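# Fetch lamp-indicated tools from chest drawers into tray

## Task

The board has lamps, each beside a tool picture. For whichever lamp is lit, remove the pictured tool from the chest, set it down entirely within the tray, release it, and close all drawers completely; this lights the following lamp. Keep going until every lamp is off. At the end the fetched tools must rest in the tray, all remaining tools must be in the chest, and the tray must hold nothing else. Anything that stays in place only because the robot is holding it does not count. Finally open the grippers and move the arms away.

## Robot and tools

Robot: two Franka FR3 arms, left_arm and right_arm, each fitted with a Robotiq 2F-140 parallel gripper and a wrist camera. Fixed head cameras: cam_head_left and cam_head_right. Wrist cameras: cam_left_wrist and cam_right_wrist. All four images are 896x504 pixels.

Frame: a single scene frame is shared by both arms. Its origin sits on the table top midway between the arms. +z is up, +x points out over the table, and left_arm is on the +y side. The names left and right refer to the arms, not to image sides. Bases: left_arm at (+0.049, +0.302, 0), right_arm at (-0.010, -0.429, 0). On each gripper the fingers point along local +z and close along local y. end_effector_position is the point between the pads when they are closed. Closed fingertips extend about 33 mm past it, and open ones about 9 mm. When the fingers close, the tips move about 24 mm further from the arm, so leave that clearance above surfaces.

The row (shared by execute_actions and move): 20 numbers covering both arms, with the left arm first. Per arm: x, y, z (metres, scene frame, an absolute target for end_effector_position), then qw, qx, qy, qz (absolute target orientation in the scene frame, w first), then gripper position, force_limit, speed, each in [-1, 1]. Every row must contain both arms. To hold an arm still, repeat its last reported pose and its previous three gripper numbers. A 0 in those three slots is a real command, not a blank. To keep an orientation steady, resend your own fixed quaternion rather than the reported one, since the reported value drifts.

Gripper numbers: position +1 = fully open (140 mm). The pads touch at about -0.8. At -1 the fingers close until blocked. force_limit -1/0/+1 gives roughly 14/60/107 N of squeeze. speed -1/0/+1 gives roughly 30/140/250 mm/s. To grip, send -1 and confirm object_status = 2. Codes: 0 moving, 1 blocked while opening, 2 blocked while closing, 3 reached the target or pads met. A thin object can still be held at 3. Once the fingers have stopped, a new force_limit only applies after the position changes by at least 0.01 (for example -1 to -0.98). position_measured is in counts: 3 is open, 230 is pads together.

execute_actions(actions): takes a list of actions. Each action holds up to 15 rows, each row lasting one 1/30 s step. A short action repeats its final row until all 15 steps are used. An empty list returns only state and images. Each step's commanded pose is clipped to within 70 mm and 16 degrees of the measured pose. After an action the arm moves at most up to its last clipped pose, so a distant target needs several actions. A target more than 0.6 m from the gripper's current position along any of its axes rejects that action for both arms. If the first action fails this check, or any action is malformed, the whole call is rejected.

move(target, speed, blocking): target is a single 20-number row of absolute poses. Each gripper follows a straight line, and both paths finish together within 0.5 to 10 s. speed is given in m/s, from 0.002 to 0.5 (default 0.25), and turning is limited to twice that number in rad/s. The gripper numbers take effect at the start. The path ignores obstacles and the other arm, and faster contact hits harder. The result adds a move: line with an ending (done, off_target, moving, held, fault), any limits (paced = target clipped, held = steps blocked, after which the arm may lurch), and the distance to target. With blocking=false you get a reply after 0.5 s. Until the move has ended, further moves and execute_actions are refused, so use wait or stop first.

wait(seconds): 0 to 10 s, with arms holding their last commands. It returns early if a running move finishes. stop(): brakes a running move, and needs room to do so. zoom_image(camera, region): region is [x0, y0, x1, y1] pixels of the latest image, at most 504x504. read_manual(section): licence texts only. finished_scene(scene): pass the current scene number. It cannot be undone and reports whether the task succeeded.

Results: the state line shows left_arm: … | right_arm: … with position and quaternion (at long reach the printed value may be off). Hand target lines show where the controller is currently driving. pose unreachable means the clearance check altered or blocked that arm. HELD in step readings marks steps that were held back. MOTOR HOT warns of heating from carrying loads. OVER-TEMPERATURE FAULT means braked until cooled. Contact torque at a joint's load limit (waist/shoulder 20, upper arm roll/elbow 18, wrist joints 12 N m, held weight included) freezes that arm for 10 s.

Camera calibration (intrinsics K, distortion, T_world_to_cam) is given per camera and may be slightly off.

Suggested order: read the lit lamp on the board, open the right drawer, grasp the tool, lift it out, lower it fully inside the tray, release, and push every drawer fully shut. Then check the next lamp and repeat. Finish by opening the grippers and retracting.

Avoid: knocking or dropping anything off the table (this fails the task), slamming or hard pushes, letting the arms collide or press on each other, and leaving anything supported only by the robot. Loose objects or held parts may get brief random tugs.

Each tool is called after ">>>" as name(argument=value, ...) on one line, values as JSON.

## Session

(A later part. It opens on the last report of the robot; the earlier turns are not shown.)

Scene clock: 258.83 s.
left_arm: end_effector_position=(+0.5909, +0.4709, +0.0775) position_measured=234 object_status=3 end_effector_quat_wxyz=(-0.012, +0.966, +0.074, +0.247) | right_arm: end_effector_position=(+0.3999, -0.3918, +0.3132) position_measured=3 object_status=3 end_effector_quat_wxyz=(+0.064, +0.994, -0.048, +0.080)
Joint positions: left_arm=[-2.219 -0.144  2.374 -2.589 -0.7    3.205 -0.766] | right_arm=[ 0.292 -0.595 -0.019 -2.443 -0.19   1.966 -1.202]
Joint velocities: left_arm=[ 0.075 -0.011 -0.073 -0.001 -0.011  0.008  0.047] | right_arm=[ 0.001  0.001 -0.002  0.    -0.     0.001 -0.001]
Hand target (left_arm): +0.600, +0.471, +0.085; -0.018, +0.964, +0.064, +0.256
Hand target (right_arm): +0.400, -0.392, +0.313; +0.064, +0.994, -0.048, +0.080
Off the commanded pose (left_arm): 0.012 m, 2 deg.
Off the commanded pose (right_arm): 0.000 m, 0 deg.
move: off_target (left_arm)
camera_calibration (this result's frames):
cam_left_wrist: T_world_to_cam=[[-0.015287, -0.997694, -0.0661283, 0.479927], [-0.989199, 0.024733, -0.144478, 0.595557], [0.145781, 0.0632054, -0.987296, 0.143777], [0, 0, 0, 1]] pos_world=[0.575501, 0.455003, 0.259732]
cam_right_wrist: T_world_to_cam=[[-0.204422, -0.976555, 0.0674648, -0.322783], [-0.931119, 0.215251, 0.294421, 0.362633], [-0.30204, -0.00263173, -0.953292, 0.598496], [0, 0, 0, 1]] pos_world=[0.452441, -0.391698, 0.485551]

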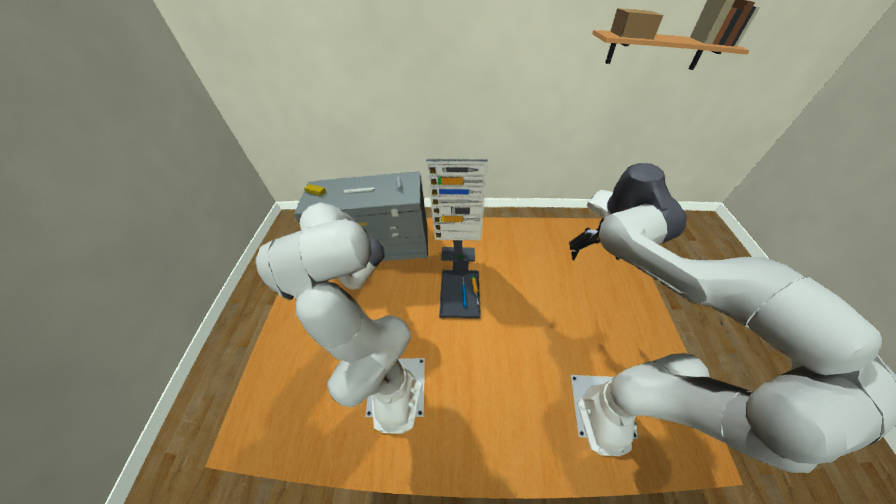

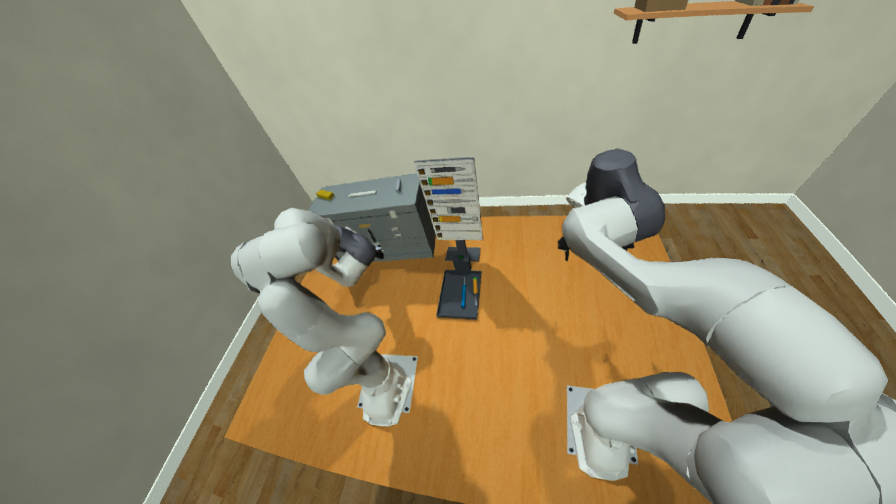

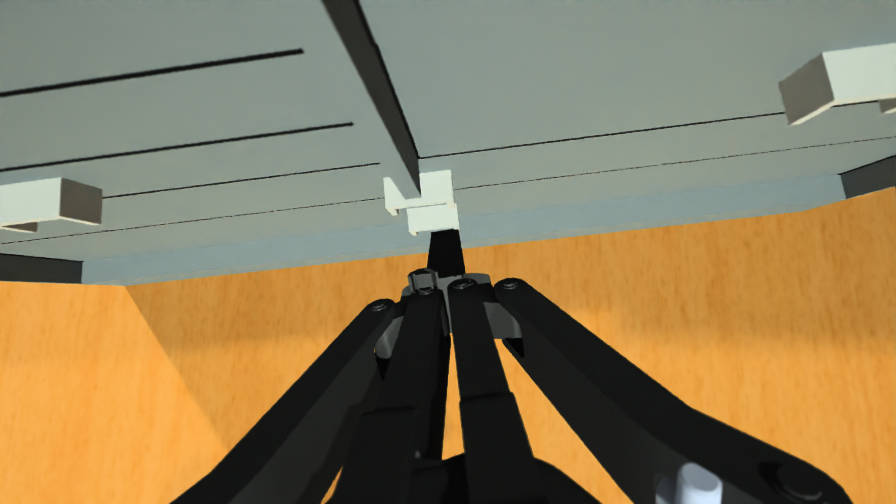

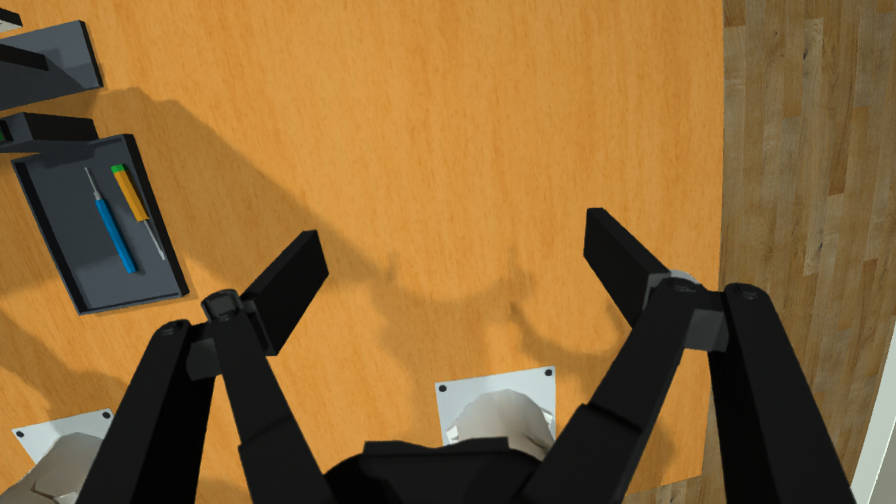

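Lamp off. Back away.

>>> move(target=[0.5,0.45,0.2,-0.009,0.989,0.064,0.13,-1,0.3,0,0.4,-0.392,0.313,0.064,0.994,-0.048,0.08,1,0,0], speed=0.1)

>>> zoom_image(camera="cam_head_left", region=[420,150,500,250])

Scene clock: 261.17 s.
left_arm: end_effector_position=(+0.5026, +0.4522, +0.1998) position_measured=234 object_status=3 end_effector_quat_wxyz=(-0.008, +0.989, +0.061, +0.133) | right_arm: end_effector_position=(+0.3999, -0.3918, +0.3132) position_measured=3 object_status=3 end_effector_quat_wxyz=(+0.064, +0.994, -0.048, +0.080)
Joint positions: left_arm=[-2.179  0.485  2.463 -2.595 -0.55   2.402 -0.953] | right_arm=[ 0.292 -0.595 -0.019 -2.443 -0.19   1.966 -1.202]
Joint velocities: left_arm=[ 0.004  0.001 -0.     0.001  0.002 -0.013 -0.008] | right_arm=[ 0.001 -0.     0.     0.001 -0.001  0.    -0.001]
Hand target (left_arm): +0.502, +0.453, +0.201; -0.009, +0.989, +0.064, +0.132
Hand target (right_arm): +0.400, -0.392, +0.313; +0.064, +0.994, -0.048, +0.080
Off the commanded pose (left_arm): 0.003 m, 0 deg.
Off the commanded pose (right_arm): 0.000 m, 0 deg.
move: done
camera_calibration (this result's frames):
cam_left_wrist: T_world_to_cam=[[-0.0555589, -0.997682, -0.0392812, 0.48295], [-0.994925, 0.0520139, 0.0861362, 0.47077], [-0.0838934, 0.0438675, -0.995509, 0.404436], [0, 0, 0, 1]] pos_world=[0.529142, 0.439603, 0.38104]
cam_right_wrist: T_world_to_cam=[[-0.204422, -0.976555, 0.0674649, -0.322783], [-0.93112, 0.21525, 0.294421, 0.362633], [-0.30204, -0.00263187, -0.953292, 0.598496], [0, 0, 0, 1]] pos_world=[0.452441, -0.391697, 0.485551]

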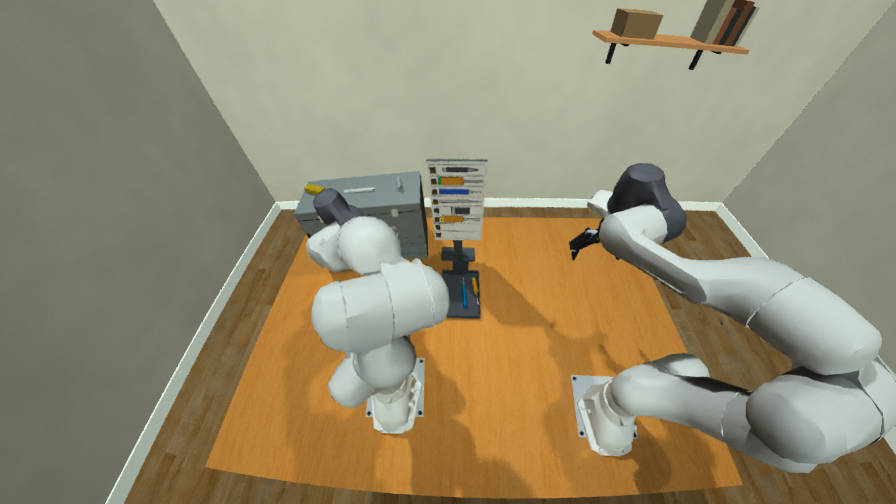

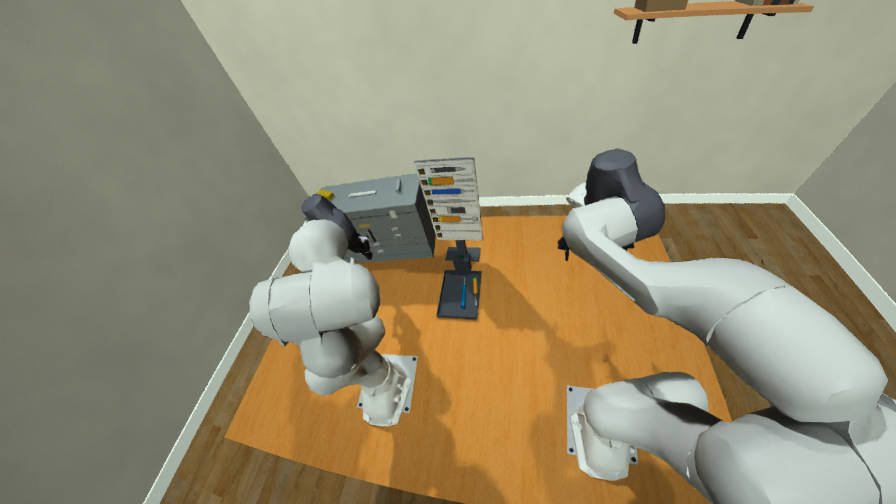

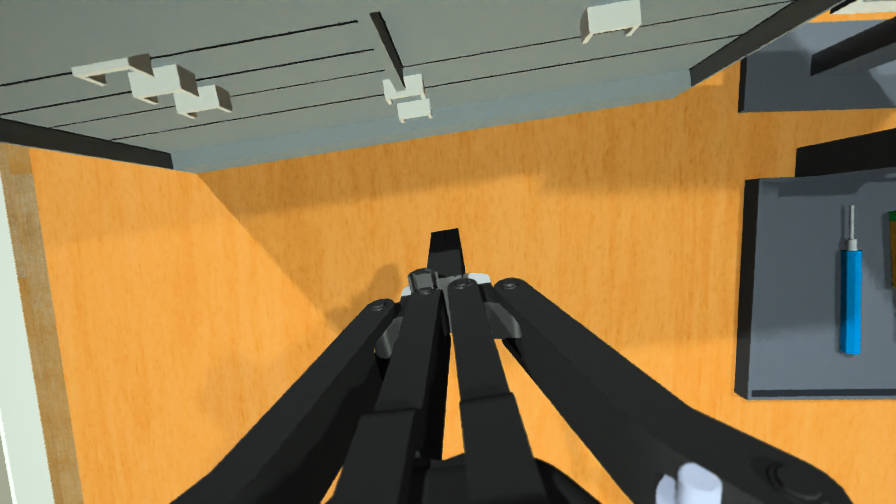

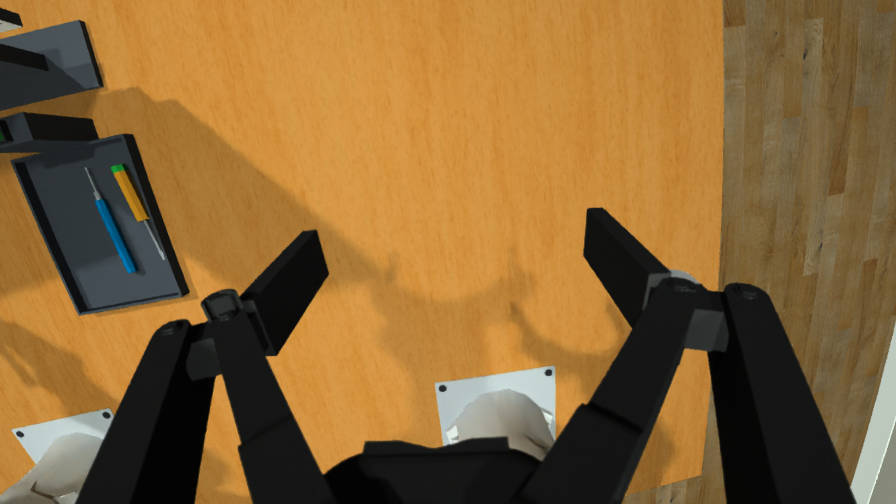

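Region (420, 150, 500, 250) of cam_head_left's 896x504 image, scaled by 5.040, with more detail than that image has; it fills the left 403 columns of this view, and the rest is white.

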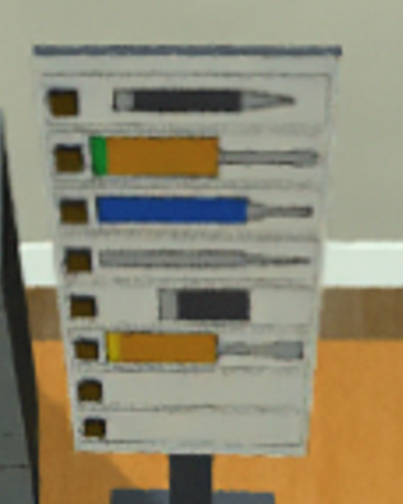

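>>> finished_scene(scene=1)

The scene is finished: the task was done.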